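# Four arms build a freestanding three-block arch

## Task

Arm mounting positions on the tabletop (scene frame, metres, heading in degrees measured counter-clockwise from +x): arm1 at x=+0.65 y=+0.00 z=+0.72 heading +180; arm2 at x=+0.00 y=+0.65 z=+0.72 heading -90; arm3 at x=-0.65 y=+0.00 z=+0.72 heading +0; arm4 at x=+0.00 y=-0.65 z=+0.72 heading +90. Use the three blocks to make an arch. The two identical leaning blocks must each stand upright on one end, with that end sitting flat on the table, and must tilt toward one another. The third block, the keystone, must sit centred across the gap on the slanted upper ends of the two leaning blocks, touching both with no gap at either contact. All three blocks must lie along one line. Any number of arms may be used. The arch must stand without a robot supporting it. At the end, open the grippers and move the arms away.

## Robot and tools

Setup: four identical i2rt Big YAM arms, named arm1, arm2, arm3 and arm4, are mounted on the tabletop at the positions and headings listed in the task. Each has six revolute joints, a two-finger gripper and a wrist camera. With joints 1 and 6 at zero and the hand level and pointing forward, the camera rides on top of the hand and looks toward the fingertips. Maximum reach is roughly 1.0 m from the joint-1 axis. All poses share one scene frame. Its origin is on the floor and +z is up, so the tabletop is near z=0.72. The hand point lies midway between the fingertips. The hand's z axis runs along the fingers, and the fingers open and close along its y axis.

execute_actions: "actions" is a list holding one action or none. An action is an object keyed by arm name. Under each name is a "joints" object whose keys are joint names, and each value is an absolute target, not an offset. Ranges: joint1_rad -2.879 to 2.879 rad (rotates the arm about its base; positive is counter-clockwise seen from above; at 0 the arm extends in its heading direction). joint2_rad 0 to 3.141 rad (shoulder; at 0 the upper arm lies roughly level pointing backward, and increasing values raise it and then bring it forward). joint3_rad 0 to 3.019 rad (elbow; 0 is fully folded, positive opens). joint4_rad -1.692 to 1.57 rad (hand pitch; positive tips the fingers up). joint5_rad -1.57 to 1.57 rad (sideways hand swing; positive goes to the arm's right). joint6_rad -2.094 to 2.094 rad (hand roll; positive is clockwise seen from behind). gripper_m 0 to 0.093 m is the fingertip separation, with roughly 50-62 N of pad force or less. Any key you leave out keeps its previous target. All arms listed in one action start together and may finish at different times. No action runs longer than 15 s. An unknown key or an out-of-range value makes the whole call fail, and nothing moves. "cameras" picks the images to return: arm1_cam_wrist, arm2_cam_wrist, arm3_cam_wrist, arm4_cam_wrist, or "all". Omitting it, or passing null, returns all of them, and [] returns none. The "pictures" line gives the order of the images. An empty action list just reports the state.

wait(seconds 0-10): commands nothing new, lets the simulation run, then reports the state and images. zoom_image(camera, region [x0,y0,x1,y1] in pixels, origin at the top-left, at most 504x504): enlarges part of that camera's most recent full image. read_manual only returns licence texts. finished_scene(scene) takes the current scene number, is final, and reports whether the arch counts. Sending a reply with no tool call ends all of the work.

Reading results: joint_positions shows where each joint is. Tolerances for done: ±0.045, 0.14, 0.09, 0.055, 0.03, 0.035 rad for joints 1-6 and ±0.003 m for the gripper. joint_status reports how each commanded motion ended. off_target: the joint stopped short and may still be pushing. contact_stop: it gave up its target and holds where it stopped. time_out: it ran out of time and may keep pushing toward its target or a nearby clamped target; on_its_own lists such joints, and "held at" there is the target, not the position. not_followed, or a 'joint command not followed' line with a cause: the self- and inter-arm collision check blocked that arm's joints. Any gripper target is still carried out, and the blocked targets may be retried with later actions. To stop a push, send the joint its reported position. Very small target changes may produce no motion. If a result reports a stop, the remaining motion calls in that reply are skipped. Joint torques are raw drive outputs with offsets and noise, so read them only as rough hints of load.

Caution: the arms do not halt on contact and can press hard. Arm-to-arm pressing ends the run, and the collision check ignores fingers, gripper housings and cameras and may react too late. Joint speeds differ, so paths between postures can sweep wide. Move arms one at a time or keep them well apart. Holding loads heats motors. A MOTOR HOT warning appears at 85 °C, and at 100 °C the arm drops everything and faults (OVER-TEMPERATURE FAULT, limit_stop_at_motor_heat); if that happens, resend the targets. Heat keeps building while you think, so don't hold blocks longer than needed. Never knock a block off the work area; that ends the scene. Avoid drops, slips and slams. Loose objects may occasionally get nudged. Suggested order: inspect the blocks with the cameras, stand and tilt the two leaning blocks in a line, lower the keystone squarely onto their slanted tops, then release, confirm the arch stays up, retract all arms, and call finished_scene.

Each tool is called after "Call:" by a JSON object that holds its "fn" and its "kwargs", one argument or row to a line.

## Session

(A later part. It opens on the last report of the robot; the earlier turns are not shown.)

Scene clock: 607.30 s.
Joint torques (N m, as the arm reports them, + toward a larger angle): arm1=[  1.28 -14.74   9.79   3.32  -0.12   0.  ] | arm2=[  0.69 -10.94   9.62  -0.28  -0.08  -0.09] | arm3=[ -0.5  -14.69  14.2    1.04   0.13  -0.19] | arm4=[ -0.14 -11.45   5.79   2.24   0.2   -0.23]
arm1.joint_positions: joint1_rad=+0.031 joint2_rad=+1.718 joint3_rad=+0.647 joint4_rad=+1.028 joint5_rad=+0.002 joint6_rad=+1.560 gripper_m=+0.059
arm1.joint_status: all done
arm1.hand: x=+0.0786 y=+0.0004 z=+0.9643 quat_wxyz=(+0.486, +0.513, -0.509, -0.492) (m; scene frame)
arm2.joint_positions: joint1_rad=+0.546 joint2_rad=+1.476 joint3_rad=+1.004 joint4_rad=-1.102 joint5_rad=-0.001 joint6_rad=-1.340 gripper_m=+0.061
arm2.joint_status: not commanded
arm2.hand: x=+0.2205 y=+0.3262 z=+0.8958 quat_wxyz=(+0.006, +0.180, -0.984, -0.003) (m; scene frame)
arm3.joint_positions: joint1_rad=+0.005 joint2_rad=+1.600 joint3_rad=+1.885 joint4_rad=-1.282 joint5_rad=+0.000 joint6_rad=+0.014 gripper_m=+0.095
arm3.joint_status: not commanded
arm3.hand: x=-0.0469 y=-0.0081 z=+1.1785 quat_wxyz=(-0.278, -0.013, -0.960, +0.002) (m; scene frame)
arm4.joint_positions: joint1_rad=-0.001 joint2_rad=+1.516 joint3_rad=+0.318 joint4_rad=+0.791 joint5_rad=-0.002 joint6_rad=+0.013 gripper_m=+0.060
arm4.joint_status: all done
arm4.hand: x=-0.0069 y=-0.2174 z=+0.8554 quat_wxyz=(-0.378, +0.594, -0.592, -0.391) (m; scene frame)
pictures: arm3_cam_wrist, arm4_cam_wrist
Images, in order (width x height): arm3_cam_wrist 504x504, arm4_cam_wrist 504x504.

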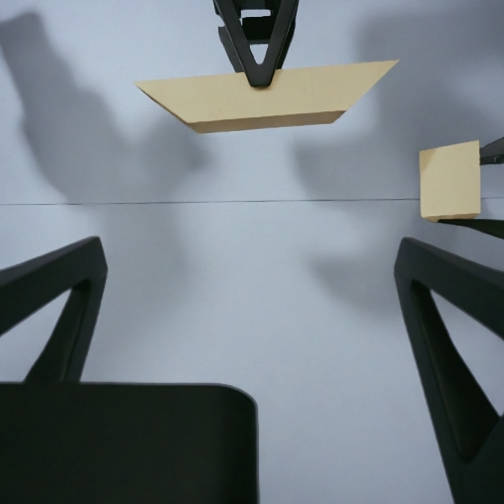

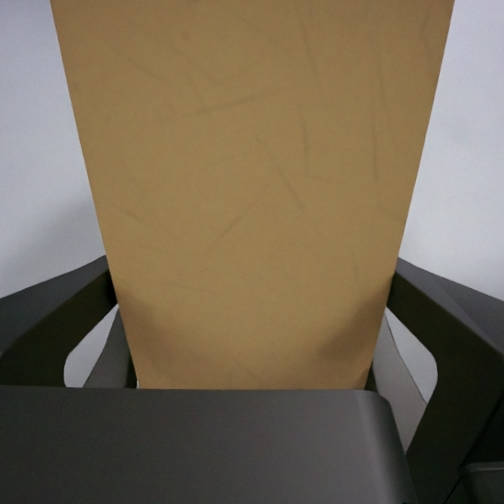

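Call:
{"fn": "execute_actions", "kwargs": {
  "actions": [
    {"arm1":{"joints":{"joint2_rad":1.0,"joint3_rad":0.62,"joint4_rad":-1.17}}}
  ],
  "cameras": []
}}

Call:
{"fn": "execute_actions", "kwargs": {
  "actions": [
    {"arm2":{"joints":{"joint1_rad":-0.039,"joint6_rad":0.0,"joint2_rad":1.35,"joint3_rad":0.9,"joint4_rad":-1.0}}}
  ],
  "cameras": ["arm3_cam_wrist","arm2_cam_wrist"]
}}

Scene clock: 715.57 s.
Joint torques (N m, as the arm reports them, + toward a larger angle): arm1=[ 1.31 -4.79 11.22 -0.14 -0.05  0.09] | arm2=[  0.71 -10.89   9.62  -0.26  -0.08  -0.09] | arm3=[ -0.45 -14.63  14.18   1.06   0.14  -0.18] | arm4=[ -0.25 -11.47   5.77   2.22   0.2   -0.22]
arm1.joint_positions: joint1_rad=+0.031 joint2_rad=+1.004 joint3_rad=+0.601 joint4_rad=-1.161 joint5_rad=+0.002 joint6_rad=+1.562 gripper_m=+0.059
arm1.joint_status: all done
arm1.hand: x=+0.4231 y=+0.0007 z=+0.9064 quat_wxyz=(+0.001, +0.711, -0.704, -0.003) (m; scene frame)
arm2.joint_positions: joint1_rad=+0.546 joint2_rad=+1.476 joint3_rad=+1.004 joint4_rad=-1.102 joint5_rad=-0.001 joint6_rad=-1.340 gripper_m=+0.061
arm2.joint_status: not commanded
arm2.hand: x=+0.2205 y=+0.3262 z=+0.8958 quat_wxyz=(+0.006, +0.180, -0.984, -0.003) (m; scene frame)
arm3.joint_positions: joint1_rad=+0.005 joint2_rad=+1.600 joint3_rad=+1.885 joint4_rad=-1.282 joint5_rad=+0.000 joint6_rad=+0.014 gripper_m=+0.095
arm3.joint_status: not commanded
arm3.hand: x=-0.0469 y=-0.0081 z=+1.1785 quat_wxyz=(-0.278, -0.013, -0.960, +0.002) (m; scene frame)
arm4.joint_positions: joint1_rad=-0.001 joint2_rad=+1.516 joint3_rad=+0.318 joint4_rad=+0.791 joint5_rad=-0.002 joint6_rad=+0.013 gripper_m=+0.060
arm4.joint_status: not commanded
arm4.hand: x=-0.0069 y=-0.2174 z=+0.8554 quat_wxyz=(-0.378, +0.594, -0.592, -0.391) (m; scene frame)
pictures: none
No camera images: the call's "cameras" was empty. Leave "cameras" out to get every camera's image.

Scene clock: 717.63 s.
Joint torques (N m, as the arm reports them, + toward a larger angle): arm1=[ 1.11 -4.91 11.19 -0.21 -0.04  0.09] | arm2=[  1.6  -11.03   8.5    0.58  -0.06   0.1 ] | arm3=[ -0.57 -14.75  14.21   1.05   0.13  -0.18] | arm4=[ -0.28 -11.3    5.74   2.18   0.2   -0.23]
arm1.joint_positions: joint1_rad=+0.031 joint2_rad=+1.004 joint3_rad=+0.601 joint4_rad=-1.161 joint5_rad=+0.002 joint6_rad=+1.562 gripper_m=+0.059
arm1.joint_status: not commanded
arm1.hand: x=+0.4231 y=+0.0007 z=+0.9064 quat_wxyz=(+0.001, +0.711, -0.704, -0.003) (m; scene frame)
arm2.joint_positions: joint1_rad=-0.043 joint2_rad=+1.373 joint3_rad=+0.893 joint4_rad=-1.006 joint5_rad=+0.002 joint6_rad=-0.009 gripper_m=+0.061
arm2.joint_status: all done
arm2.hand: x=+0.0017 y=+0.2785 z=+0.8979 quat_wxyz=(-0.025, -0.702, -0.711, +0.035) (m; scene frame)
arm3.joint_positions: joint1_rad=+0.005 joint2_rad=+1.600 joint3_rad=+1.885 joint4_rad=-1.282 joint5_rad=+0.000 joint6_rad=+0.014 gripper_m=+0.095
arm3.joint_status: not commanded
arm3.hand: x=-0.0469 y=-0.0081 z=+1.1785 quat_wxyz=(-0.278, -0.013, -0.960, +0.002) (m; scene frame)
arm4.joint_positions: joint1_rad=-0.001 joint2_rad=+1.516 joint3_rad=+0.318 joint4_rad=+0.791 joint5_rad=-0.002 joint6_rad=+0.013 gripper_m=+0.060
arm4.joint_status: not commanded
arm4.hand: x=-0.0069 y=-0.2174 z=+0.8554 quat_wxyz=(-0.378, +0.594, -0.592, -0.391) (m; scene frame)
pictures: arm2_cam_wrist, arm3_cam_wrist
Images, in order (width x height): arm2_cam_wrist 504x504, arm3_cam_wrist 504x504.

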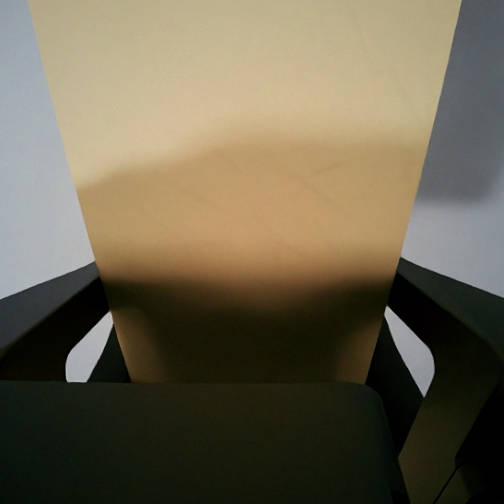

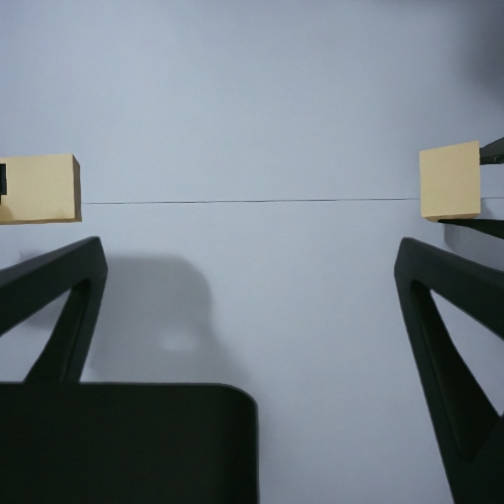

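Call:
{"fn": "execute_actions", "kwargs": {
  "actions": [
    {"arm2":{"joints":{"joint2_rad":0.951,"joint3_rad":0.585,"joint4_rad":0.03}},"arm4":{"joints":{"joint3_rad":0.575}}}
  ],
  "cameras": []
}}

Call:
{"fn": "execute_actions", "kwargs": {
  "actions": [
    {"arm2":{"joints":{"joint2_rad":1.709,"joint3_rad":0.585,"joint4_rad":0.80}},"arm4":{"joints":{"joint2_rad":1.707,"joint3_rad":0.575,"joint4_rad":0.82}}}
  ],
  "cameras": ["arm3_cam_wrist"]
}}

Scene clock: 756.70 s.
Joint torques (N m, as the arm reports them, + toward a larger angle): arm1=[ 1.31 -4.75 11.2  -0.14 -0.05  0.08] | arm2=[ 1.72 -6.9  11.1   3.39 -0.06  0.09] | arm3=[ -0.52 -14.72  14.2    1.07   0.14  -0.2 ] | arm4=[ -0.24 -13.96   7.36   2.39   0.2   -0.23]
arm1.joint_positions: joint1_rad=+0.031 joint2_rad=+1.004 joint3_rad=+0.601 joint4_rad=-1.161 joint5_rad=+0.002 joint6_rad=+1.562 gripper_m=+0.059
arm1.joint_status: not commanded
arm1.hand: x=+0.4231 y=+0.0007 z=+0.9064 quat_wxyz=(+0.001, +0.711, -0.704, -0.003) (m; scene frame)
arm2.joint_positions: joint1_rad=-0.043 joint2_rad=+0.975 joint3_rad=+0.562 joint4_rad=-0.009 joint5_rad=+0.002 joint6_rad=-0.008 gripper_m=+0.061
arm2.joint_status: all done
arm2.hand: x=+0.0035 y=+0.2122 z=+1.0323 quat_wxyz=(-0.379, -0.588, -0.599, +0.389) (m; scene frame)
arm3.joint_positions: joint1_rad=+0.005 joint2_rad=+1.600 joint3_rad=+1.885 joint4_rad=-1.282 joint5_rad=+0.000 joint6_rad=+0.014 gripper_m=+0.095
arm3.joint_status: not commanded
arm3.hand: x=-0.0469 y=-0.0081 z=+1.1785 quat_wxyz=(-0.278, -0.013, -0.960, +0.002) (m; scene frame)
arm4.joint_positions: joint1_rad=-0.001 joint2_rad=+1.516 joint3_rad=+0.545 joint4_rad=+0.789 joint5_rad=-0.002 joint6_rad=+0.013 gripper_m=+0.060
arm4.joint_status: all done
arm4.hand: x=-0.0083 y=-0.1235 z=+0.9475 quat_wxyz=(-0.441, +0.547, -0.545, -0.456) (m; scene frame)
pictures: none
No camera images: the call's "cameras" was empty. Leave "cameras" out to get every camera's image.

Scene clock: 758.13 s.
Joint torques (N m, as the arm reports them, + toward a larger angle): arm1=[ 1.22 -4.61 11.29 -0.14 -0.05  0.08] | arm2=[  1.64 -12.19   6.55   3.44  -0.06   0.09] | arm3=[ -0.54 -14.75  14.17   1.04   0.13  -0.18] | arm4=[ -0.35 -14.93   6.01   2.61   0.2   -0.22]
arm1.joint_positions: joint1_rad=+0.031 joint2_rad=+1.004 joint3_rad=+0.601 joint4_rad=-1.161 joint5_rad=+0.002 joint6_rad=+1.562 gripper_m=+0.059
arm1.joint_status: not commanded
arm1.hand: x=+0.4231 y=+0.0007 z=+0.9064 quat_wxyz=(+0.001, +0.711, -0.704, -0.003) (m; scene frame)
arm2.joint_positions: joint1_rad=-0.043 joint2_rad=+1.724 joint3_rad=+0.562 joint4_rad=+0.762 joint5_rad=+0.002 joint6_rad=-0.008 gripper_m=+0.061
arm2.joint_status: all done
arm2.hand: x=+0.0018 y=+0.1269 z=+0.8523 quat_wxyz=(-0.386, -0.584, -0.595, +0.395) (m; scene frame)
arm3.joint_positions: joint1_rad=+0.005 joint2_rad=+1.600 joint3_rad=+1.885 joint4_rad=-1.282 joint5_rad=+0.000 joint6_rad=+0.014 gripper_m=+0.095
arm3.joint_status: not commanded
arm3.hand: x=-0.0469 y=-0.0081 z=+1.1785 quat_wxyz=(-0.278, -0.013, -0.960, +0.002) (m; scene frame)
arm4.joint_positions: joint1_rad=-0.001 joint2_rad=+1.737 joint3_rad=+0.545 joint4_rad=+0.792 joint5_rad=-0.002 joint6_rad=+0.013 gripper_m=+0.060
arm4.joint_status: all done
arm4.hand: x=-0.0083 y=-0.1320 z=+0.8376 quat_wxyz=(-0.381, +0.593, -0.591, -0.394) (m; scene frame)
pictures: arm3_cam_wrist
Images, in order (width x height): arm3_cam_wrist 504x504.

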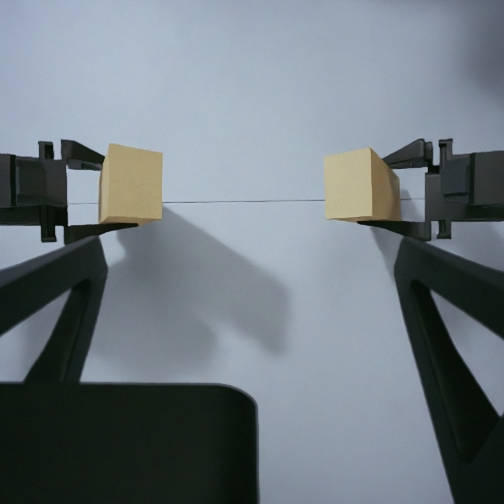

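Call:
{"fn": "zoom_image", "kwargs": {
  "camera": "arm3_cam_wrist",
  "region": [60, 110, 460, 260]
}}

Region (60, 110, 460, 260) of arm3_cam_wrist's 504x504 image, scaled by 1.260, with more detail than that image has; it fills the top 189 rows of this view, and the rest is white.

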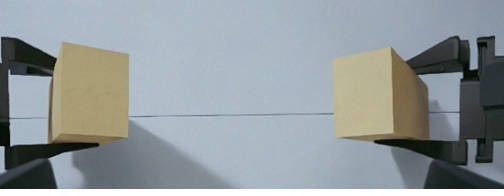

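Call:
{"fn": "execute_actions", "kwargs": {
  "actions": [
    {"arm3":{"joints":{"joint2_rad":1.143,"joint3_rad":0.248,"joint4_rad":1.09}},"arm2":{"joints":{"joint4_rad":0.852}},"arm4":{"joints":{"joint4_rad":0.872,"joint1_rad":-0.025}}}
  ],
  "cameras": ["arm3_cam_wrist"]
}}

Scene clock: 784.07 s.
Joint torques (N m, as the arm reports them, + toward a larger angle): arm1=[ 1.13 -4.86 11.22 -0.19 -0.04  0.09] | arm2=[  1.67 -12.14   6.62   3.47  -0.06   0.09] | arm3=[-0.51 -4.86  7.97  2.48  0.14 -0.18] | arm4=[ -1.13 -15.18   5.89   3.1    0.18  -0.22]
arm1.joint_positions: joint1_rad=+0.031 joint2_rad=+1.004 joint3_rad=+0.601 joint4_rad=-1.161 joint5_rad=+0.002 joint6_rad=+1.562 gripper_m=+0.059
arm1.joint_status: not commanded
arm1.hand: x=+0.4231 y=+0.0007 z=+0.9064 quat_wxyz=(+0.001, +0.711, -0.704, -0.003) (m; scene frame)
arm2.joint_positions: joint1_rad=-0.043 joint2_rad=+1.724 joint3_rad=+0.562 joint4_rad=+0.813 joint5_rad=+0.002 joint6_rad=-0.008 gripper_m=+0.061
arm2.joint_status: all done
arm2.hand: x=+0.0019 y=+0.1223 z=+0.8640 quat_wxyz=(-0.401, -0.574, -0.585, +0.410) (m; scene frame)
arm3.joint_positions: joint1_rad=+0.005 joint2_rad=+1.151 joint3_rad=+0.242 joint4_rad=+1.070 joint5_rad=+0.000 joint6_rad=+0.014 gripper_m=+0.095
arm3.joint_status: all done
arm3.hand: x=-0.2423 y=-0.0057 z=+1.0144 quat_wxyz=(-0.758, -0.008, -0.652, +0.002) (m; scene frame)
arm4.joint_positions: joint1_rad=-0.016 joint2_rad=+1.737 joint3_rad=+0.545 joint4_rad=+0.831 joint5_rad=-0.001 joint6_rad=+0.012 gripper_m=+0.060
arm4.joint_status: all done
arm4.hand: x=-0.0004 y=-0.1283 z=+0.8462 quat_wxyz=(-0.395, +0.581, -0.587, -0.402) (m; scene frame)
pictures: arm3_cam_wrist
Images, in order (width x height): arm3_cam_wrist 504x504.

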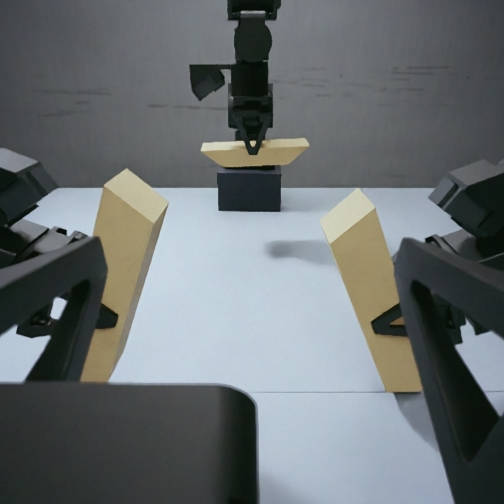

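Call:
{"fn": "execute_actions", "kwargs": {
  "actions": [
    {"arm3":{"joints":{"joint4_rad":0.86,"gripper_m":0.0,"joint2_rad":1.05}}}
  ],
  "cameras": ["arm3_cam_wrist"]
}}

Scene clock: 792.80 s.
Joint torques (N m, as the arm reports them, + toward a larger angle): arm1=[ 1.19 -4.98 11.22 -0.16 -0.06  0.08] | arm2=[  1.66 -12.06   6.6    3.46  -0.06   0.09] | arm3=[-0.41 -3.18  8.78  1.54  0.14 -0.18] | arm4=[ -1.05 -15.1    5.94   3.08   0.18  -0.21]
arm1.joint_positions: joint1_rad=+0.031 joint2_rad=+1.004 joint3_rad=+0.601 joint4_rad=-1.161 joint5_rad=+0.002 joint6_rad=+1.562 gripper_m=+0.059
arm1.joint_status: not commanded
arm1.hand: x=+0.4231 y=+0.0007 z=+0.9064 quat_wxyz=(+0.001, +0.711, -0.704, -0.003) (m; scene frame)
arm2.joint_positions: joint1_rad=-0.043 joint2_rad=+1.724 joint3_rad=+0.562 joint4_rad=+0.813 joint5_rad=+0.002 joint6_rad=-0.008 gripper_m=+0.061
arm2.joint_status: not commanded
arm2.hand: x=+0.0019 y=+0.1223 z=+0.8640 quat_wxyz=(-0.401, -0.574, -0.585, +0.410) (m; scene frame)
arm3.joint_positions: joint1_rad=+0.005 joint2_rad=+1.048 joint3_rad=+0.242 joint4_rad=+0.868 joint5_rad=+0.000 joint6_rad=+0.013 gripper_m=+0.001
arm3.joint_status: all done
arm3.hand: x=-0.2479 y=-0.0057 z=+1.0049 quat_wxyz=(-0.725, -0.008, -0.688, +0.002) (m; scene frame)
arm4.joint_positions: joint1_rad=-0.016 joint2_rad=+1.737 joint3_rad=+0.545 joint4_rad=+0.831 joint5_rad=-0.001 joint6_rad=+0.012 gripper_m=+0.060
arm4.joint_status: not commanded
arm4.hand: x=-0.0004 y=-0.1283 z=+0.8462 quat_wxyz=(-0.395, +0.581, -0.587, -0.402) (m; scene frame)
pictures: arm3_cam_wrist
Images, in order (width x height): arm3_cam_wrist 504x504.

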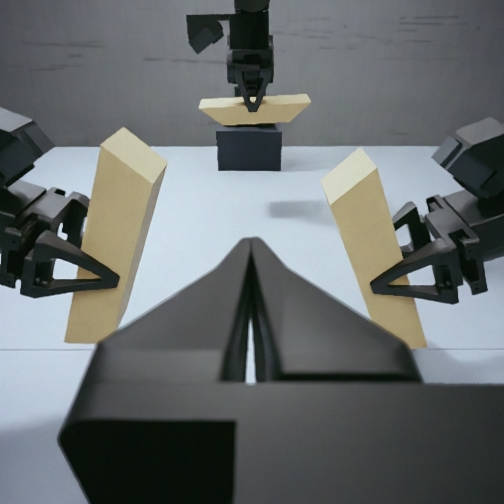

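Call:
{"fn": "zoom_image", "kwargs": {
  "camera": "arm3_cam_wrist",
  "region": [40, 270, 160, 370]
}}

Call:
{"fn": "zoom_image", "kwargs": {
  "camera": "arm3_cam_wrist",
  "region": [340, 270, 460, 370]
}}

Region (40, 270, 160, 370) of arm3_cam_wrist's 504x504 image, scaled by 4.200, with more detail than that image has.

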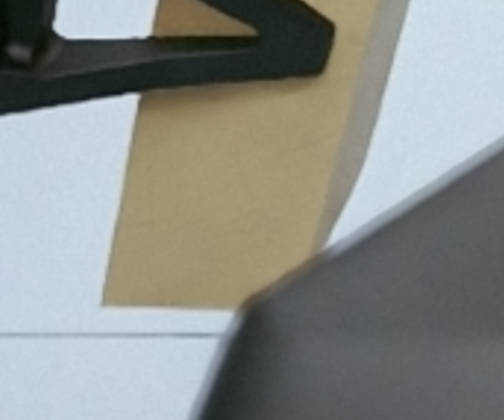

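Region (340, 270, 460, 370) of arm3_cam_wrist's 504x504 image, scaled by 4.200, with more detail than that image has.

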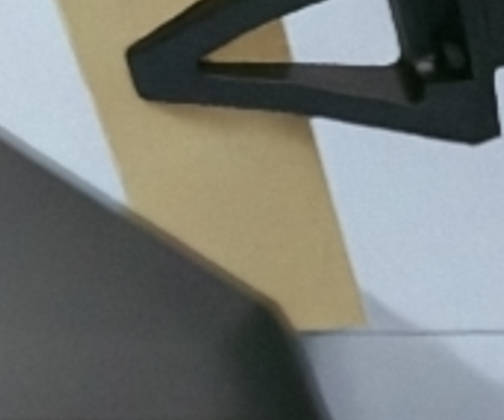

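Call:
{"fn": "execute_actions", "kwargs": {
  "actions": [
    {"arm3":{"joints":{"joint4_rad":0.66}},"arm2":{"joints":{"joint4_rad":0.89}},"arm4":{"joints":{"joint4_rad":0.915}}}
  ],
  "cameras": ["arm3_cam_wrist"]
}}

Scene clock: 813.87 s.
Joint torques (N m, as the arm reports them, + toward a larger angle): arm1=[ 1.26 -4.77 11.23 -0.15 -0.04  0.08] | arm2=[  1.66 -12.14   6.59   3.51  -0.07   0.09] | arm3=[-0.44 -3.28  8.84  1.58  0.14 -0.17] | arm4=[ -1.17 -15.15   5.95   3.12   0.18  -0.21]
arm1.joint_positions: joint1_rad=+0.031 joint2_rad=+1.004 joint3_rad=+0.601 joint4_rad=-1.161 joint5_rad=+0.002 joint6_rad=+1.562 gripper_m=+0.059
arm1.joint_status: not commanded
arm1.hand: x=+0.4231 y=+0.0007 z=+0.9064 quat_wxyz=(+0.001, +0.711, -0.704, -0.003) (m; scene frame)
arm2.joint_positions: joint1_rad=-0.043 joint2_rad=+1.724 joint3_rad=+0.562 joint4_rad=+0.850 joint5_rad=+0.002 joint6_rad=-0.008 gripper_m=+0.061
arm2.joint_status: all done
arm2.hand: x=+0.0020 y=+0.1193 z=+0.8727 quat_wxyz=(-0.412, -0.566, -0.577, +0.421) (m; scene frame)
arm3.joint_positions: joint1_rad=+0.005 joint2_rad=+1.048 joint3_rad=+0.242 joint4_rad=+0.668 joint5_rad=+0.000 joint6_rad=+0.013 gripper_m=+0.001
arm3.joint_status: all done
arm3.hand: x=-0.2504 y=-0.0059 z=+0.9557 quat_wxyz=(-0.653, -0.009, -0.758, +0.002) (m; scene frame)
arm4.joint_positions: joint1_rad=-0.016 joint2_rad=+1.737 joint3_rad=+0.545 joint4_rad=+0.873 joint5_rad=-0.001 joint6_rad=+0.012 gripper_m=+0.060
arm4.joint_status: all done
arm4.hand: x=-0.0004 y=-0.1247 z=+0.8561 quat_wxyz=(-0.407, +0.572, -0.579, -0.414) (m; scene frame)
pictures: arm3_cam_wrist
Images, in order (width x height): arm3_cam_wrist 504x504.

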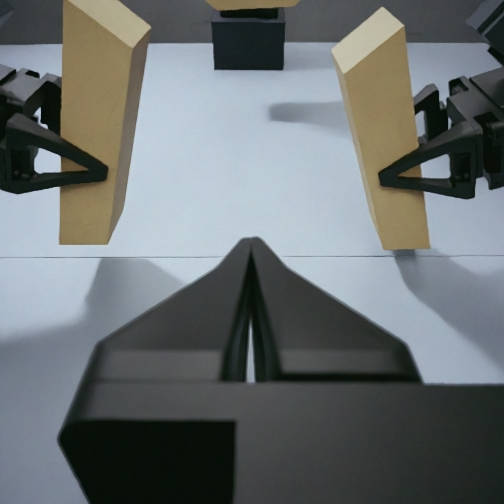

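Call:
{"fn": "zoom_image", "kwargs": {
  "camera": "arm3_cam_wrist",
  "region": [40, 190, 160, 290]
}}

Call:
{"fn": "zoom_image", "kwargs": {
  "camera": "arm3_cam_wrist",
  "region": [340, 190, 460, 290]
}}

Region (40, 190, 160, 290) of arm3_cam_wrist's 504x504 image, scaled by 4.200, with more detail than that image has.

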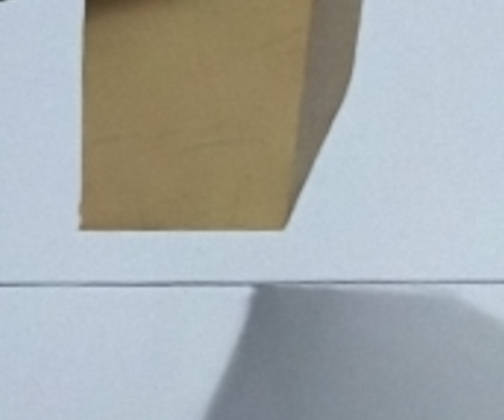

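Region (340, 190, 460, 290) of arm3_cam_wrist's 504x504 image, scaled by 4.200, with more detail than that image has.

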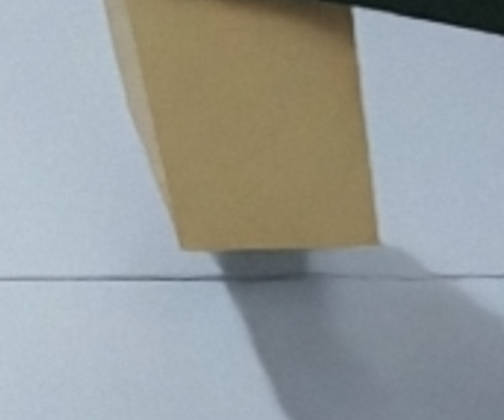

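Call:
{"fn": "execute_actions", "kwargs": {
  "actions": [
    {"arm2":{"joints":{"joint2_rad":1.844,"joint4_rad":1.027}},"arm4":{"joints":{"joint2_rad":1.817,"joint4_rad":1.047}}}
  ],
  "cameras": ["arm3_cam_wrist"]
}}

Scene clock: 840.60 s.
Joint torques (N m, as the arm reports them, + toward a larger angle): arm1=[ 1.24 -4.88 11.18 -0.19 -0.05  0.08] | arm2=[  1.59 -13.65   5.43   3.48  -0.07   0.09] | arm3=[-0.46 -3.32  8.82  1.6   0.14 -0.18] | arm4=[ -1.03 -13.72   5.36   3.15   0.18  -0.22]
arm1.joint_positions: joint1_rad=+0.031 joint2_rad=+1.004 joint3_rad=+0.601 joint4_rad=-1.161 joint5_rad=+0.002 joint6_rad=+1.562 gripper_m=+0.059
arm1.joint_status: not commanded
arm1.hand: x=+0.4231 y=+0.0007 z=+0.9064 quat_wxyz=(+0.001, +0.711, -0.704, -0.003) (m; scene frame)
arm2.joint_positions: joint1_rad=-0.043 joint2_rad=+1.865 joint3_rad=+0.562 joint4_rad=+0.987 joint5_rad=+0.002 joint6_rad=-0.008 gripper_m=+0.061
arm2.joint_status: all done
arm2.hand: x=+0.0015 y=+0.1205 z=+0.8324 quat_wxyz=(-0.410, -0.567, -0.578, +0.420) (m; scene frame)
arm3.joint_positions: joint1_rad=+0.005 joint2_rad=+1.048 joint3_rad=+0.242 joint4_rad=+0.668 joint5_rad=+0.000 joint6_rad=+0.013 gripper_m=+0.001
arm3.joint_status: not commanded
arm3.hand: x=-0.2504 y=-0.0059 z=+0.9557 quat_wxyz=(-0.653, -0.009, -0.758, +0.002) (m; scene frame)
arm4.joint_positions: joint1_rad=-0.016 joint2_rad=+1.826 joint3_rad=+0.545 joint4_rad=+1.005 joint5_rad=-0.001 joint6_rad=+0.012 gripper_m=+0.060
arm4.joint_status: all done
arm4.hand: x=-0.0004 y=-0.1223 z=+0.8416 quat_wxyz=(-0.419, +0.564, -0.570, -0.426) (m; scene frame)
pictures: arm3_cam_wrist
Images, in order (width x height): arm3_cam_wrist 504x504.

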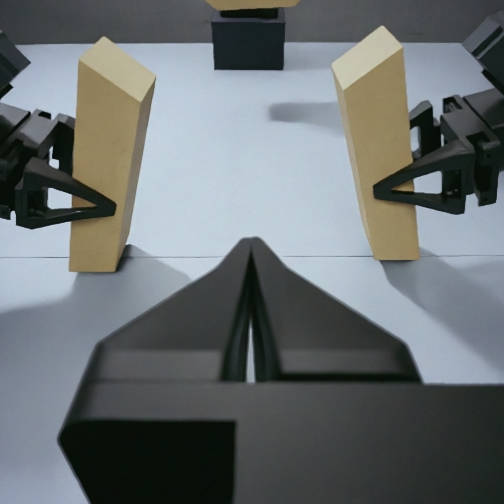

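Call:
{"fn": "zoom_image", "kwargs": {
  "camera": "arm3_cam_wrist",
  "region": [50, 210, 170, 310]
}}

Call:
{"fn": "zoom_image", "kwargs": {
  "camera": "arm3_cam_wrist",
  "region": [340, 210, 460, 310]
}}

Region (50, 210, 170, 310) of arm3_cam_wrist's 504x504 image, scaled by 4.200, with more detail than that image has.

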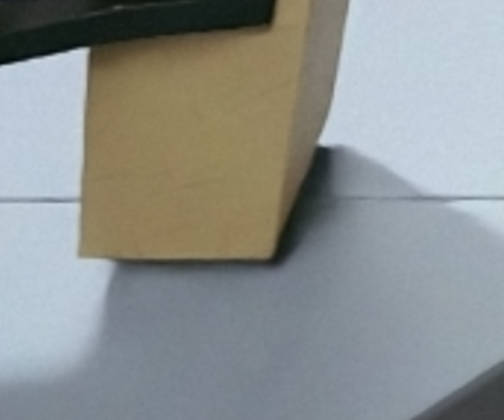

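Region (340, 210, 460, 310) of arm3_cam_wrist's 504x504 image, scaled by 4.200, with more detail than that image has.

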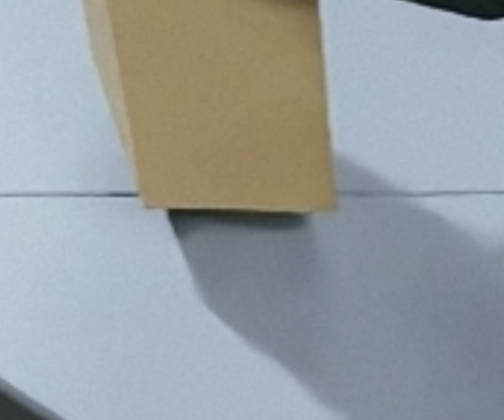

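Call:
{"fn": "execute_actions", "kwargs": {
  "actions": [
    {"arm2":{"joints":{"joint2_rad":1.866,"joint4_rad":1.07}},"arm4":{"joints":{"joint2_rad":1.885,"joint4_rad":1.105}}}
  ],
  "cameras": ["arm3_cam_wrist"]
}}

Call:
{"fn": "zoom_image", "kwargs": {
  "camera": "arm3_cam_wrist",
  "region": [50, 210, 170, 310]
}}

Call:
{"fn": "zoom_image", "kwargs": {
  "camera": "arm3_cam_wrist",
  "region": [340, 210, 460, 310]
}}

Scene clock: 855.93 s.
Joint torques (N m, as the arm reports them, + toward a larger angle): arm1=[ 1.13 -4.69 11.26 -0.17 -0.05  0.08] | arm2=[  1.69 -11.75   5.47   3.55  -0.07   0.09] | arm3=[-0.46 -3.3   8.84  1.56  0.14 -0.18] | arm4=[ -1.08 -14.04   4.99   3.07   0.19  -0.2 ]
arm1.joint_positions: joint1_rad=+0.031 joint2_rad=+1.004 joint3_rad=+0.601 joint4_rad=-1.161 joint5_rad=+0.002 joint6_rad=+1.562 gripper_m=+0.059
arm1.joint_status: not commanded
arm1.hand: x=+0.4231 y=+0.0007 z=+0.9064 quat_wxyz=(+0.001, +0.711, -0.704, -0.003) (m; scene frame)
arm2.joint_positions: joint1_rad=-0.043 joint2_rad=+1.866 joint3_rad=+0.562 joint4_rad=+1.030 joint5_rad=+0.002 joint6_rad=-0.008 gripper_m=+0.061
arm2.joint_status: all done
arm2.hand: x=+0.0017 y=+0.1175 z=+0.8421 quat_wxyz=(-0.422, -0.558, -0.569, +0.432) (m; scene frame)
arm3.joint_positions: joint1_rad=+0.005 joint2_rad=+1.048 joint3_rad=+0.242 joint4_rad=+0.668 joint5_rad=+0.000 joint6_rad=+0.013 gripper_m=+0.001
arm3.joint_status: not commanded
arm3.hand: x=-0.2504 y=-0.0059 z=+0.9557 quat_wxyz=(-0.653, -0.009, -0.758, +0.002) (m; scene frame)
arm4.joint_positions: joint1_rad=-0.016 joint2_rad=+1.888 joint3_rad=+0.545 joint4_rad=+1.066 joint5_rad=-0.001 joint6_rad=+0.011 gripper_m=+0.060
arm4.joint_status: all done
arm4.hand: x=-0.0004 y=-0.1242 z=+0.8245 quat_wxyz=(-0.419, +0.564, -0.570, -0.426) (m; scene frame)
pictures: arm3_cam_wrist
Images, in order (width x height): arm3_cam_wrist 504x504.

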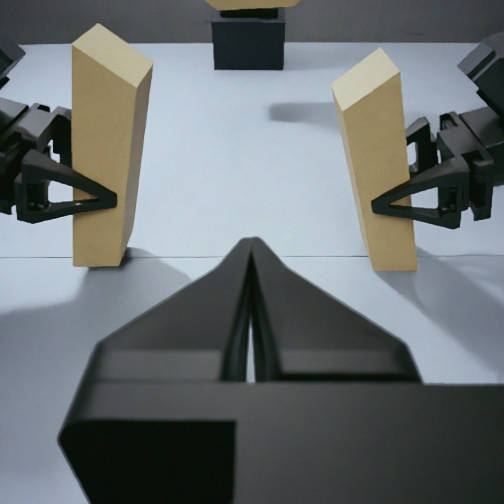

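Region (50, 210, 170, 310) of arm3_cam_wrist's 504x504 image, scaled by 4.200, with more detail than that image has.

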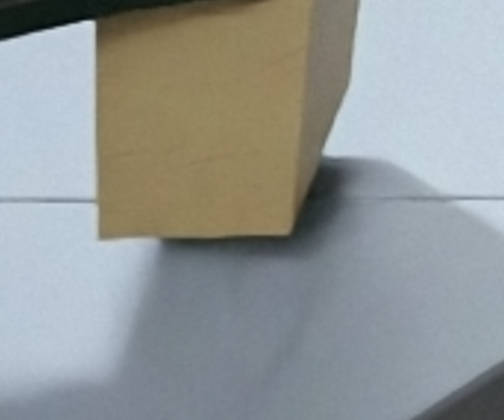

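Region (340, 210, 460, 310) of arm3_cam_wrist's 504x504 image, scaled by 4.200, with more detail than that image has.

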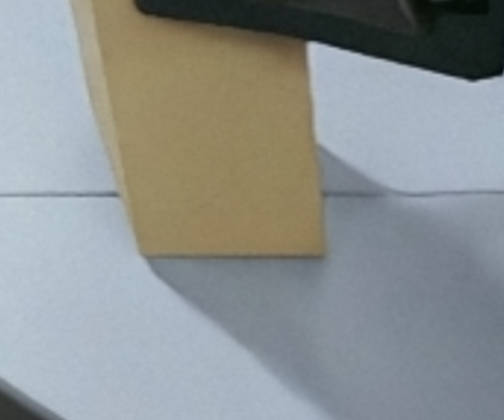

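Call:
{"fn": "execute_actions", "kwargs": {
  "actions": [
    {"arm2":{"joints":{"joint2_rad":1.885}}}
  ],
  "cameras": ["arm3_cam_wrist"]
}}

Call:
{"fn": "zoom_image", "kwargs": {
  "camera": "arm3_cam_wrist",
  "region": [50, 210, 170, 310]
}}

Scene clock: 871.80 s.
Joint torques (N m, as the arm reports them, + toward a larger angle): arm1=[ 1.35 -4.95 11.21 -0.18 -0.04  0.09] | arm2=[  1.64 -12.22   5.24   3.39  -0.07   0.09] | arm3=[-0.41 -3.27  8.85  1.58  0.14 -0.17] | arm4=[ -1.08 -13.88   4.9    3.02   0.19  -0.2 ]
arm1.joint_positions: joint1_rad=+0.031 joint2_rad=+1.004 joint3_rad=+0.601 joint4_rad=-1.161 joint5_rad=+0.002 joint6_rad=+1.562 gripper_m=+0.059
arm1.joint_status: not commanded
arm1.hand: x=+0.4231 y=+0.0007 z=+0.9064 quat_wxyz=(+0.001, +0.711, -0.704, -0.003) (m; scene frame)
arm2.joint_positions: joint1_rad=-0.043 joint2_rad=+1.891 joint3_rad=+0.562 joint4_rad=+1.033 joint5_rad=+0.002 joint6_rad=-0.008 gripper_m=+0.061
arm2.joint_status: all done
arm2.hand: x=+0.0015 y=+0.1198 z=+0.8301 quat_wxyz=(-0.416, -0.563, -0.574, +0.425) (m; scene frame)
arm3.joint_positions: joint1_rad=+0.005 joint2_rad=+1.048 joint3_rad=+0.242 joint4_rad=+0.668 joint5_rad=+0.000 joint6_rad=+0.013 gripper_m=+0.001
arm3.joint_status: not commanded
arm3.hand: x=-0.2504 y=-0.0059 z=+0.9557 quat_wxyz=(-0.653, -0.009, -0.758, +0.002) (m; scene frame)
arm4.joint_positions: joint1_rad=-0.016 joint2_rad=+1.888 joint3_rad=+0.545 joint4_rad=+1.066 joint5_rad=-0.001 joint6_rad=+0.011 gripper_m=+0.060
arm4.joint_status: not commanded
arm4.hand: x=-0.0004 y=-0.1242 z=+0.8245 quat_wxyz=(-0.419, +0.564, -0.570, -0.426) (m; scene frame)
pictures: arm3_cam_wrist
Images, in order (width x height): arm3_cam_wrist 504x504.

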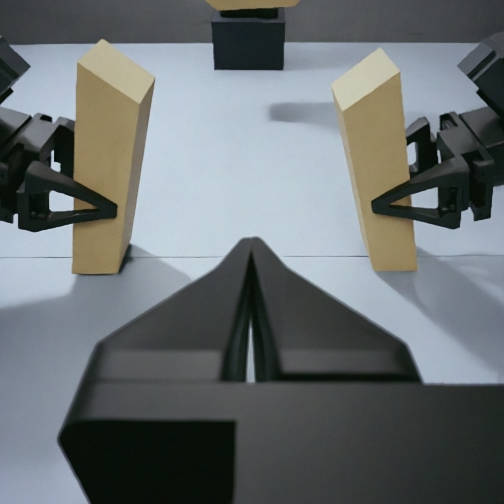

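Region (50, 210, 170, 310) of arm3_cam_wrist's 504x504 image, scaled by 4.200, with more detail than that image has.

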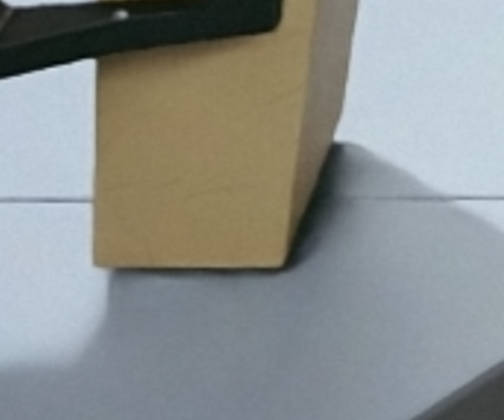

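Call:
{"fn": "zoom_image", "kwargs": {
  "camera": "arm3_cam_wrist",
  "region": [60, 20, 420, 140]
}}

Region (60, 20, 420, 140) of arm3_cam_wrist's 504x504 image, scaled by 1.400, with more detail than that image has.

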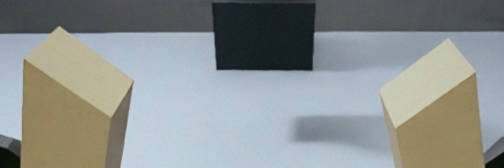

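Call:
{"fn": "execute_actions", "kwargs": {
  "actions": [
    {"arm2":{"joints":{"joint2_rad":1.9,"joint3_rad":0.64,"joint4_rad":1.008}},"arm4":{"joints":{"joint3_rad":0.614,"joint4_rad":1.034}}}
  ],
  "cameras": ["arm3_cam_wrist"]
}}

Scene clock: 937.17 s.
Joint torques (N m, as the arm reports them, + toward a larger angle): arm1=[ 1.16 -4.89 11.21 -0.16 -0.06  0.08] | arm2=[  1.58 -12.32   6.92   2.4   -0.07   0.08] | arm3=[-0.52 -3.32  8.86  1.59  0.14 -0.17] | arm4=[ -1.23 -14.01   5.74   1.97   0.19  -0.2 ]
arm1.joint_positions: joint1_rad=+0.031 joint2_rad=+1.004 joint3_rad=+0.601 joint4_rad=-1.161 joint5_rad=+0.002 joint6_rad=+1.562 gripper_m=+0.059
arm1.joint_status: not commanded
arm1.hand: x=+0.4231 y=+0.0007 z=+0.9064 quat_wxyz=(+0.001, +0.711, -0.704, -0.003) (m; scene frame)
arm2.joint_positions: joint1_rad=-0.043 joint2_rad=+1.901 joint3_rad=+0.596 joint4_rad=+0.994 joint5_rad=+0.002 joint6_rad=-0.007 gripper_m=+0.061
arm2.joint_status: all done
arm2.hand: x=+0.0015 y=+0.1086 z=+0.8272 quat_wxyz=(-0.412, -0.566, -0.576, +0.421) (m; scene frame)
arm3.joint_positions: joint1_rad=+0.005 joint2_rad=+1.048 joint3_rad=+0.242 joint4_rad=+0.668 joint5_rad=+0.000 joint6_rad=+0.013 gripper_m=+0.001
arm3.joint_status: not commanded
arm3.hand: x=-0.2504 y=-0.0059 z=+0.9557 quat_wxyz=(-0.653, -0.009, -0.758, +0.002) (m; scene frame)
arm4.joint_positions: joint1_rad=-0.016 joint2_rad=+1.888 joint3_rad=+0.575 joint4_rad=+1.024 joint5_rad=-0.001 joint6_rad=+0.011 gripper_m=+0.060
arm4.joint_status: all done
arm4.hand: x=-0.0004 y=-0.1142 z=+0.8241 quat_wxyz=(-0.416, +0.567, -0.572, -0.422) (m; scene frame)
pictures: arm3_cam_wrist
Images, in order (width x height): arm3_cam_wrist 504x504.

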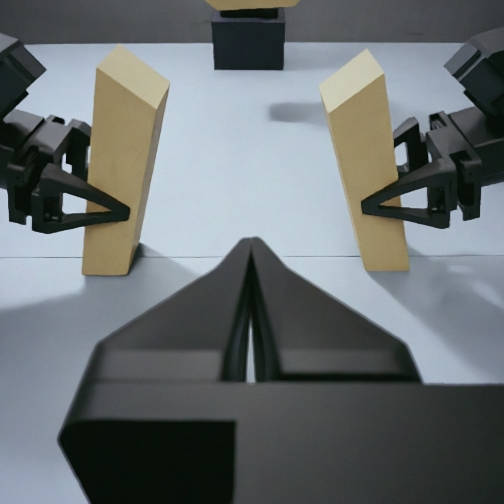

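Call:
{"fn": "execute_actions", "kwargs": {
  "actions": []
}}

Scene clock: 960.77 s.
Joint torques (N m, as the arm reports them, + toward a larger angle): arm1=[ 1.27 -4.95 11.16 -0.15 -0.05  0.09] | arm2=[  1.69 -12.22   6.93   2.42  -0.06   0.08] | arm3=[-0.43 -3.28  8.87  1.56  0.14 -0.18] | arm4=[ -1.19 -14.09   5.75   1.97   0.19  -0.2 ]
arm1.joint_positions: joint1_rad=+0.031 joint2_rad=+1.004 joint3_rad=+0.601 joint4_rad=-1.161 joint5_rad=+0.002 joint6_rad=+1.562 gripper_m=+0.059
arm1.joint_status: not commanded
arm1.hand: x=+0.4231 y=+0.0007 z=+0.9064 quat_wxyz=(+0.001, +0.711, -0.704, -0.003) (m; scene frame)
arm2.joint_positions: joint1_rad=-0.043 joint2_rad=+1.901 joint3_rad=+0.596 joint4_rad=+0.994 joint5_rad=+0.002 joint6_rad=-0.007 gripper_m=+0.061
arm2.joint_status: all done
arm2.hand: x=+0.0015 y=+0.1086 z=+0.8272 quat_wxyz=(-0.412, -0.566, -0.576, +0.421) (m; scene frame)
arm3.joint_positions: joint1_rad=+0.005 joint2_rad=+1.048 joint3_rad=+0.242 joint4_rad=+0.668 joint5_rad=+0.000 joint6_rad=+0.013 gripper_m=+0.001
arm3.joint_status: not commanded
arm3.hand: x=-0.2504 y=-0.0059 z=+0.9557 quat_wxyz=(-0.653, -0.009, -0.758, +0.002) (m; scene frame)
arm4.joint_positions: joint1_rad=-0.016 joint2_rad=+1.888 joint3_rad=+0.575 joint4_rad=+1.024 joint5_rad=-0.001 joint6_rad=+0.011 gripper_m=+0.060
arm4.joint_status: all done
arm4.hand: x=-0.0004 y=-0.1142 z=+0.8241 quat_wxyz=(-0.416, +0.567, -0.572, -0.422) (m; scene frame)
pictures: arm1_cam_wrist, arm2_cam_wrist, arm3_cam_wrist, arm4_cam_wrist
Images, in order (width x height): arm1_cam_wrist 504x504, arm2_cam_wrist 504x504, arm3_cam_wrist 504x504, arm4_cam_wrist 504x504.

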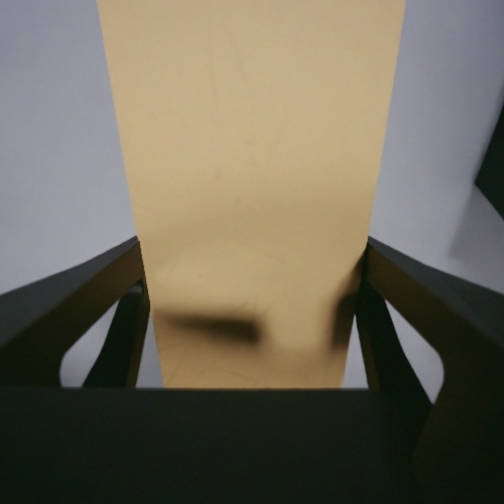

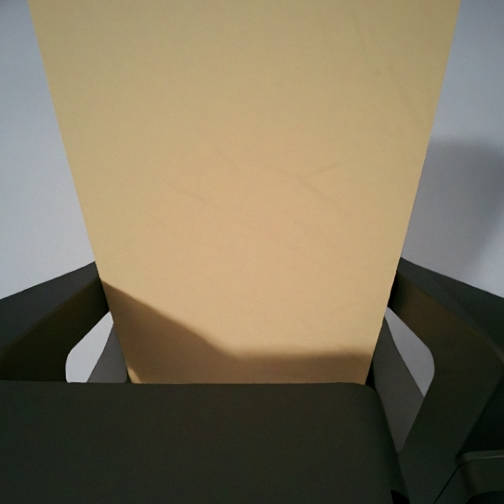

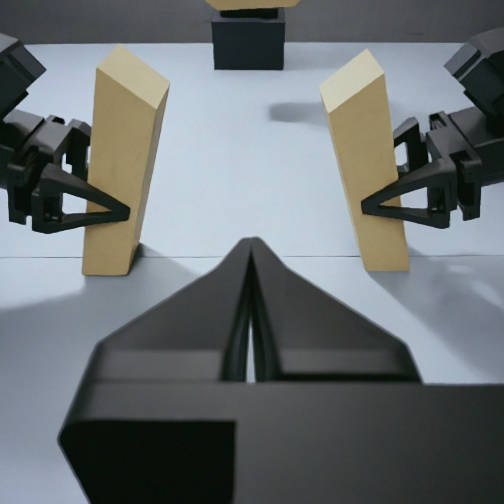

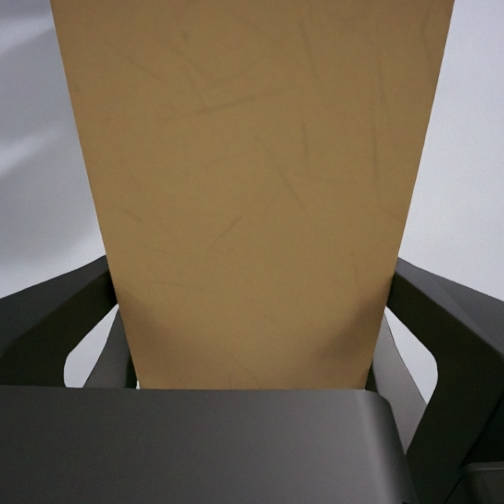

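Call:
{"fn": "zoom_image", "kwargs": {
  "camera": "arm3_cam_wrist",
  "region": [60, 20, 260, 160]
}}

Call:
{"fn": "zoom_image", "kwargs": {
  "camera": "arm3_cam_wrist",
  "region": [240, 20, 440, 160]
}}

Region (60, 20, 260, 160) of arm3_cam_wrist's 504x504 image, scaled by 2.520, with more detail than that image has; it fills the top 353 rows of this view, and the rest is white.

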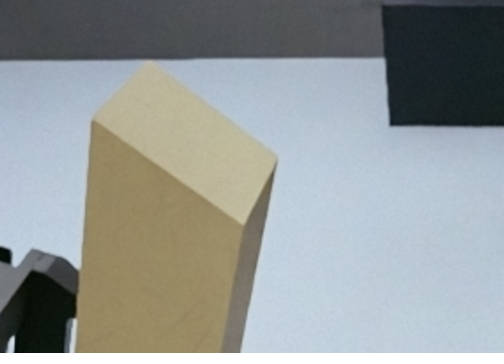

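Region (240, 20, 440, 160) of arm3_cam_wrist's 504x504 image, scaled by 2.520, with more detail than that image has; it fills the top 353 rows of this view, and the rest is white.

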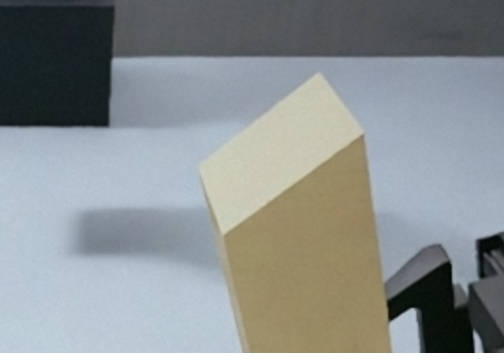

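Call:
{"fn": "execute_actions", "kwargs": {
  "actions": [
    {"arm1":{"joints":{"joint1_rad":0.045,"joint2_rad":1.75,"joint3_rad":2.15,"joint4_rad":-1.636,"joint5_rad":0.05}},"arm2":{"joints":{"joint2_rad":1.905,"joint3_rad":0.667,"joint4_rad":0.99}},"arm4":{"joints":{"joint2_rad":1.89,"joint3_rad":0.638,"joint4_rad":1.018}},"arm3":{"joints":{"joint4_rad":0.86}}}
  ],
  "cameras": ["arm3_cam_wrist"]
}}

Scene clock: 1042.60 s.
Joint torques (N m, as the arm reports them, + toward a larger angle): arm1=[  1.55 -20.    14.28   0.52   0.18   0.06] | arm2=[  1.58 -12.73   7.23   2.42  -0.07   0.07] | arm3=[-0.51 -3.31  8.79  2.52  0.14 -0.17] | arm4=[ -1.12 -13.84   6.09   1.98   0.18  -0.19]
arm1.joint_positions: joint1_rad=+0.034 joint2_rad=+1.753 joint3_rad=+2.104 joint4_rad=-1.630 joint5_rad=+0.046 joint6_rad=+1.562 gripper_m=+0.059
arm1.joint_status: all done
arm1.hand: x=+0.0650 y=+0.0061 z=+1.2019 quat_wxyz=(+0.086, +0.701, -0.698, -0.119) (m; scene frame)
arm2.joint_positions: joint1_rad=-0.043 joint2_rad=+1.907 joint3_rad=+0.620 joint4_rad=+0.976 joint5_rad=+0.002 joint6_rad=-0.006 gripper_m=+0.061
arm2.joint_status: all done
arm2.hand: x=+0.0016 y=+0.1000 z=+0.8278 quat_wxyz=(-0.412, -0.566, -0.576, +0.421) (m; scene frame)
arm3.joint_positions: joint1_rad=+0.005 joint2_rad=+1.048 joint3_rad=+0.242 joint4_rad=+0.840 joint5_rad=+0.000 joint6_rad=+0.013 gripper_m=+0.001
arm3.joint_status: all done
arm3.hand: x=-0.2477 y=-0.0057 z=+0.9979 quat_wxyz=(-0.715, -0.008, -0.699, +0.002) (m; scene frame)
arm4.joint_positions: joint1_rad=-0.016 joint2_rad=+1.888 joint3_rad=+0.595 joint4_rad=+1.006 joint5_rad=-0.001 joint6_rad=+0.010 gripper_m=+0.060
arm4.joint_status: all done
arm4.hand: x=-0.0005 y=-0.1063 z=+0.8268 quat_wxyz=(-0.417, +0.567, -0.571, -0.423) (m; scene frame)
pictures: arm3_cam_wrist
Images, in order (width x height): arm3_cam_wrist 504x504.

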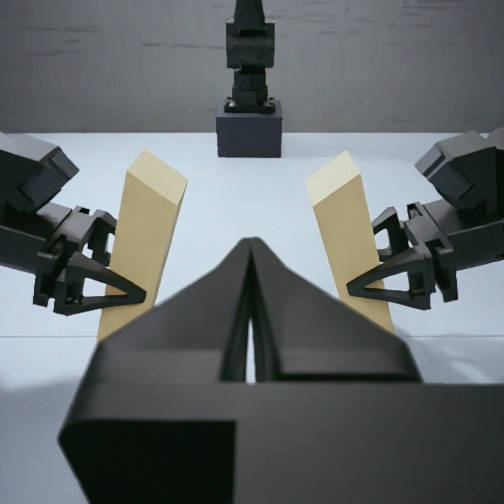

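Call:
{"fn": "execute_actions", "kwargs": {
  "actions": [
    {"arm1":{"joints":{"joint1_rad":0.057,"joint2_rad":2.08}}}
  ],
  "cameras": ["arm3_cam_wrist","arm1_cam_wrist"]
}}

Scene clock: 1048.07 s.
Joint torques (N m, as the arm reports them, + toward a larger angle): arm1=[  1.33 -26.81  13.45  -0.06   0.18   0.08] | arm2=[  1.69 -12.67   7.28   2.44  -0.07   0.08] | arm3=[-0.45 -3.23  8.82  2.54  0.14 -0.18] | arm4=[ -1.11 -13.81   6.11   1.96   0.18  -0.2 ]
arm1.joint_positions: joint1_rad=+0.050 joint2_rad=+2.096 joint3_rad=+2.114 joint4_rad=-1.632 joint5_rad=+0.046 joint6_rad=+1.562 gripper_m=+0.059
arm1.joint_status: all done
arm1.hand: x=+0.0102 y=-0.0041 z=+1.0008 quat_wxyz=(-0.032, +0.717, -0.696, -0.001) (m; scene frame)
arm2.joint_positions: joint1_rad=-0.043 joint2_rad=+1.907 joint3_rad=+0.620 joint4_rad=+0.976 joint5_rad=+0.002 joint6_rad=-0.006 gripper_m=+0.061
arm2.joint_status: not commanded
arm2.hand: x=+0.0016 y=+0.1000 z=+0.8278 quat_wxyz=(-0.412, -0.566, -0.576, +0.421) (m; scene frame)
arm3.joint_positions: joint1_rad=+0.005 joint2_rad=+1.048 joint3_rad=+0.242 joint4_rad=+0.840 joint5_rad=+0.000 joint6_rad=+0.013 gripper_m=+0.001
arm3.joint_status: not commanded
arm3.hand: x=-0.2477 y=-0.0057 z=+0.9979 quat_wxyz=(-0.715, -0.008, -0.699, +0.002) (m; scene frame)
arm4.joint_positions: joint1_rad=-0.016 joint2_rad=+1.888 joint3_rad=+0.595 joint4_rad=+1.006 joint5_rad=-0.001 joint6_rad=+0.010 gripper_m=+0.060
arm4.joint_status: not commanded
arm4.hand: x=-0.0005 y=-0.1063 z=+0.8268 quat_wxyz=(-0.417, +0.567, -0.571, -0.423) (m; scene frame)
pictures: arm1_cam_wrist, arm3_cam_wrist
Images, in order (width x height): arm1_cam_wrist 504x504, arm3_cam_wrist 504x504.

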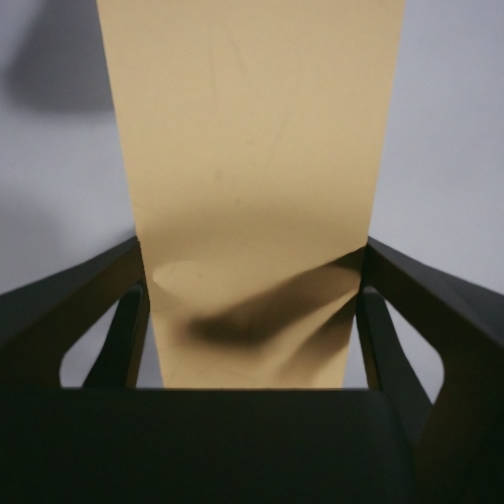

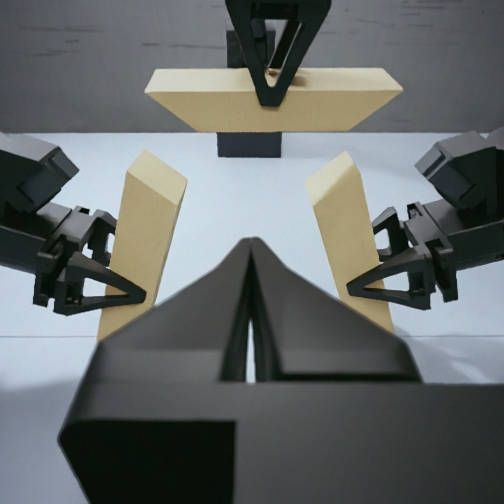

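Call:
{"fn": "zoom_image", "kwargs": {
  "camera": "arm3_cam_wrist",
  "region": [100, 40, 420, 240]
}}

Region (100, 40, 420, 240) of arm3_cam_wrist's 504x504 image, scaled by 1.575, with more detail than that image has; it fills the top 315 rows of this view, and the rest is white.

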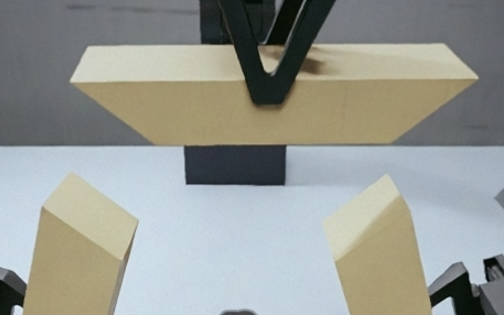

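Call:
{"fn": "execute_actions", "kwargs": {
  "actions": [
    {"arm1":{"joints":{"joint1_rad":0.006,"joint2_rad":2.092,"joint3_rad":2.045,"joint4_rad":-1.515}}}
  ],
  "cameras": ["arm3_cam_wrist"]
}}

Call:
{"fn": "zoom_image", "kwargs": {
  "camera": "arm3_cam_wrist",
  "region": [100, 60, 420, 260]
}}

Scene clock: 1102.33 s.
Joint torques (N m, as the arm reports them, + toward a larger angle): arm1=[  1.11 -26.05  11.32   0.55   0.17   0.07] | arm2=[  1.62 -12.7    7.28   2.43  -0.06   0.07] | arm3=[-0.59 -3.27  8.78  2.53  0.15 -0.18] | arm4=[ -1.26 -13.76   6.12   2.     0.18  -0.19]
arm1.joint_positions: joint1_rad=+0.004 joint2_rad=+2.099 joint3_rad=+2.032 joint4_rad=-1.525 joint5_rad=+0.047 joint6_rad=+1.562 gripper_m=+0.059
arm1.joint_status: all done
arm1.hand: x=+0.0051 y=+0.0256 z=+0.9669 quat_wxyz=(-0.025, +0.701, -0.713, -0.008) (m; scene frame)
arm2.joint_positions: joint1_rad=-0.043 joint2_rad=+1.907 joint3_rad=+0.620 joint4_rad=+0.976 joint5_rad=+0.002 joint6_rad=-0.006 gripper_m=+0.061
arm2.joint_status: not commanded
arm2.hand: x=+0.0016 y=+0.1000 z=+0.8278 quat_wxyz=(-0.412, -0.566, -0.576, +0.421) (m; scene frame)
arm3.joint_positions: joint1_rad=+0.005 joint2_rad=+1.048 joint3_rad=+0.242 joint4_rad=+0.840 joint5_rad=+0.000 joint6_rad=+0.013 gripper_m=+0.001
arm3.joint_status: not commanded
arm3.hand: x=-0.2477 y=-0.0057 z=+0.9979 quat_wxyz=(-0.715, -0.008, -0.699, +0.002) (m; scene frame)
arm4.joint_positions: joint1_rad=-0.016 joint2_rad=+1.888 joint3_rad=+0.595 joint4_rad=+1.006 joint5_rad=-0.001 joint6_rad=+0.010 gripper_m=+0.060
arm4.joint_status: not commanded
arm4.hand: x=-0.0005 y=-0.1063 z=+0.8268 quat_wxyz=(-0.417, +0.567, -0.571, -0.423) (m; scene frame)
pictures: arm3_cam_wrist
Images, in order (width x height): arm3_cam_wrist 504x504.

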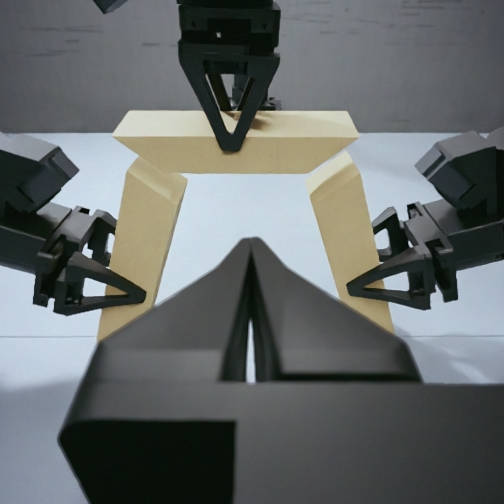

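Region (100, 60, 420, 260) of arm3_cam_wrist's 504x504 image, scaled by 1.575, with more detail than that image has; it fills the top 315 rows of this view, and the rest is white.

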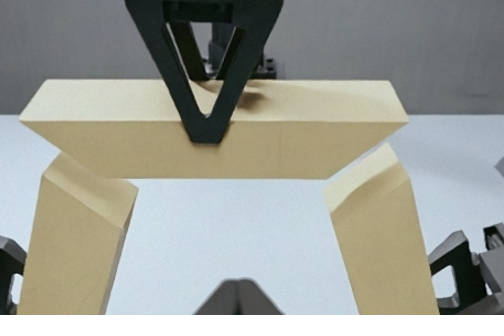

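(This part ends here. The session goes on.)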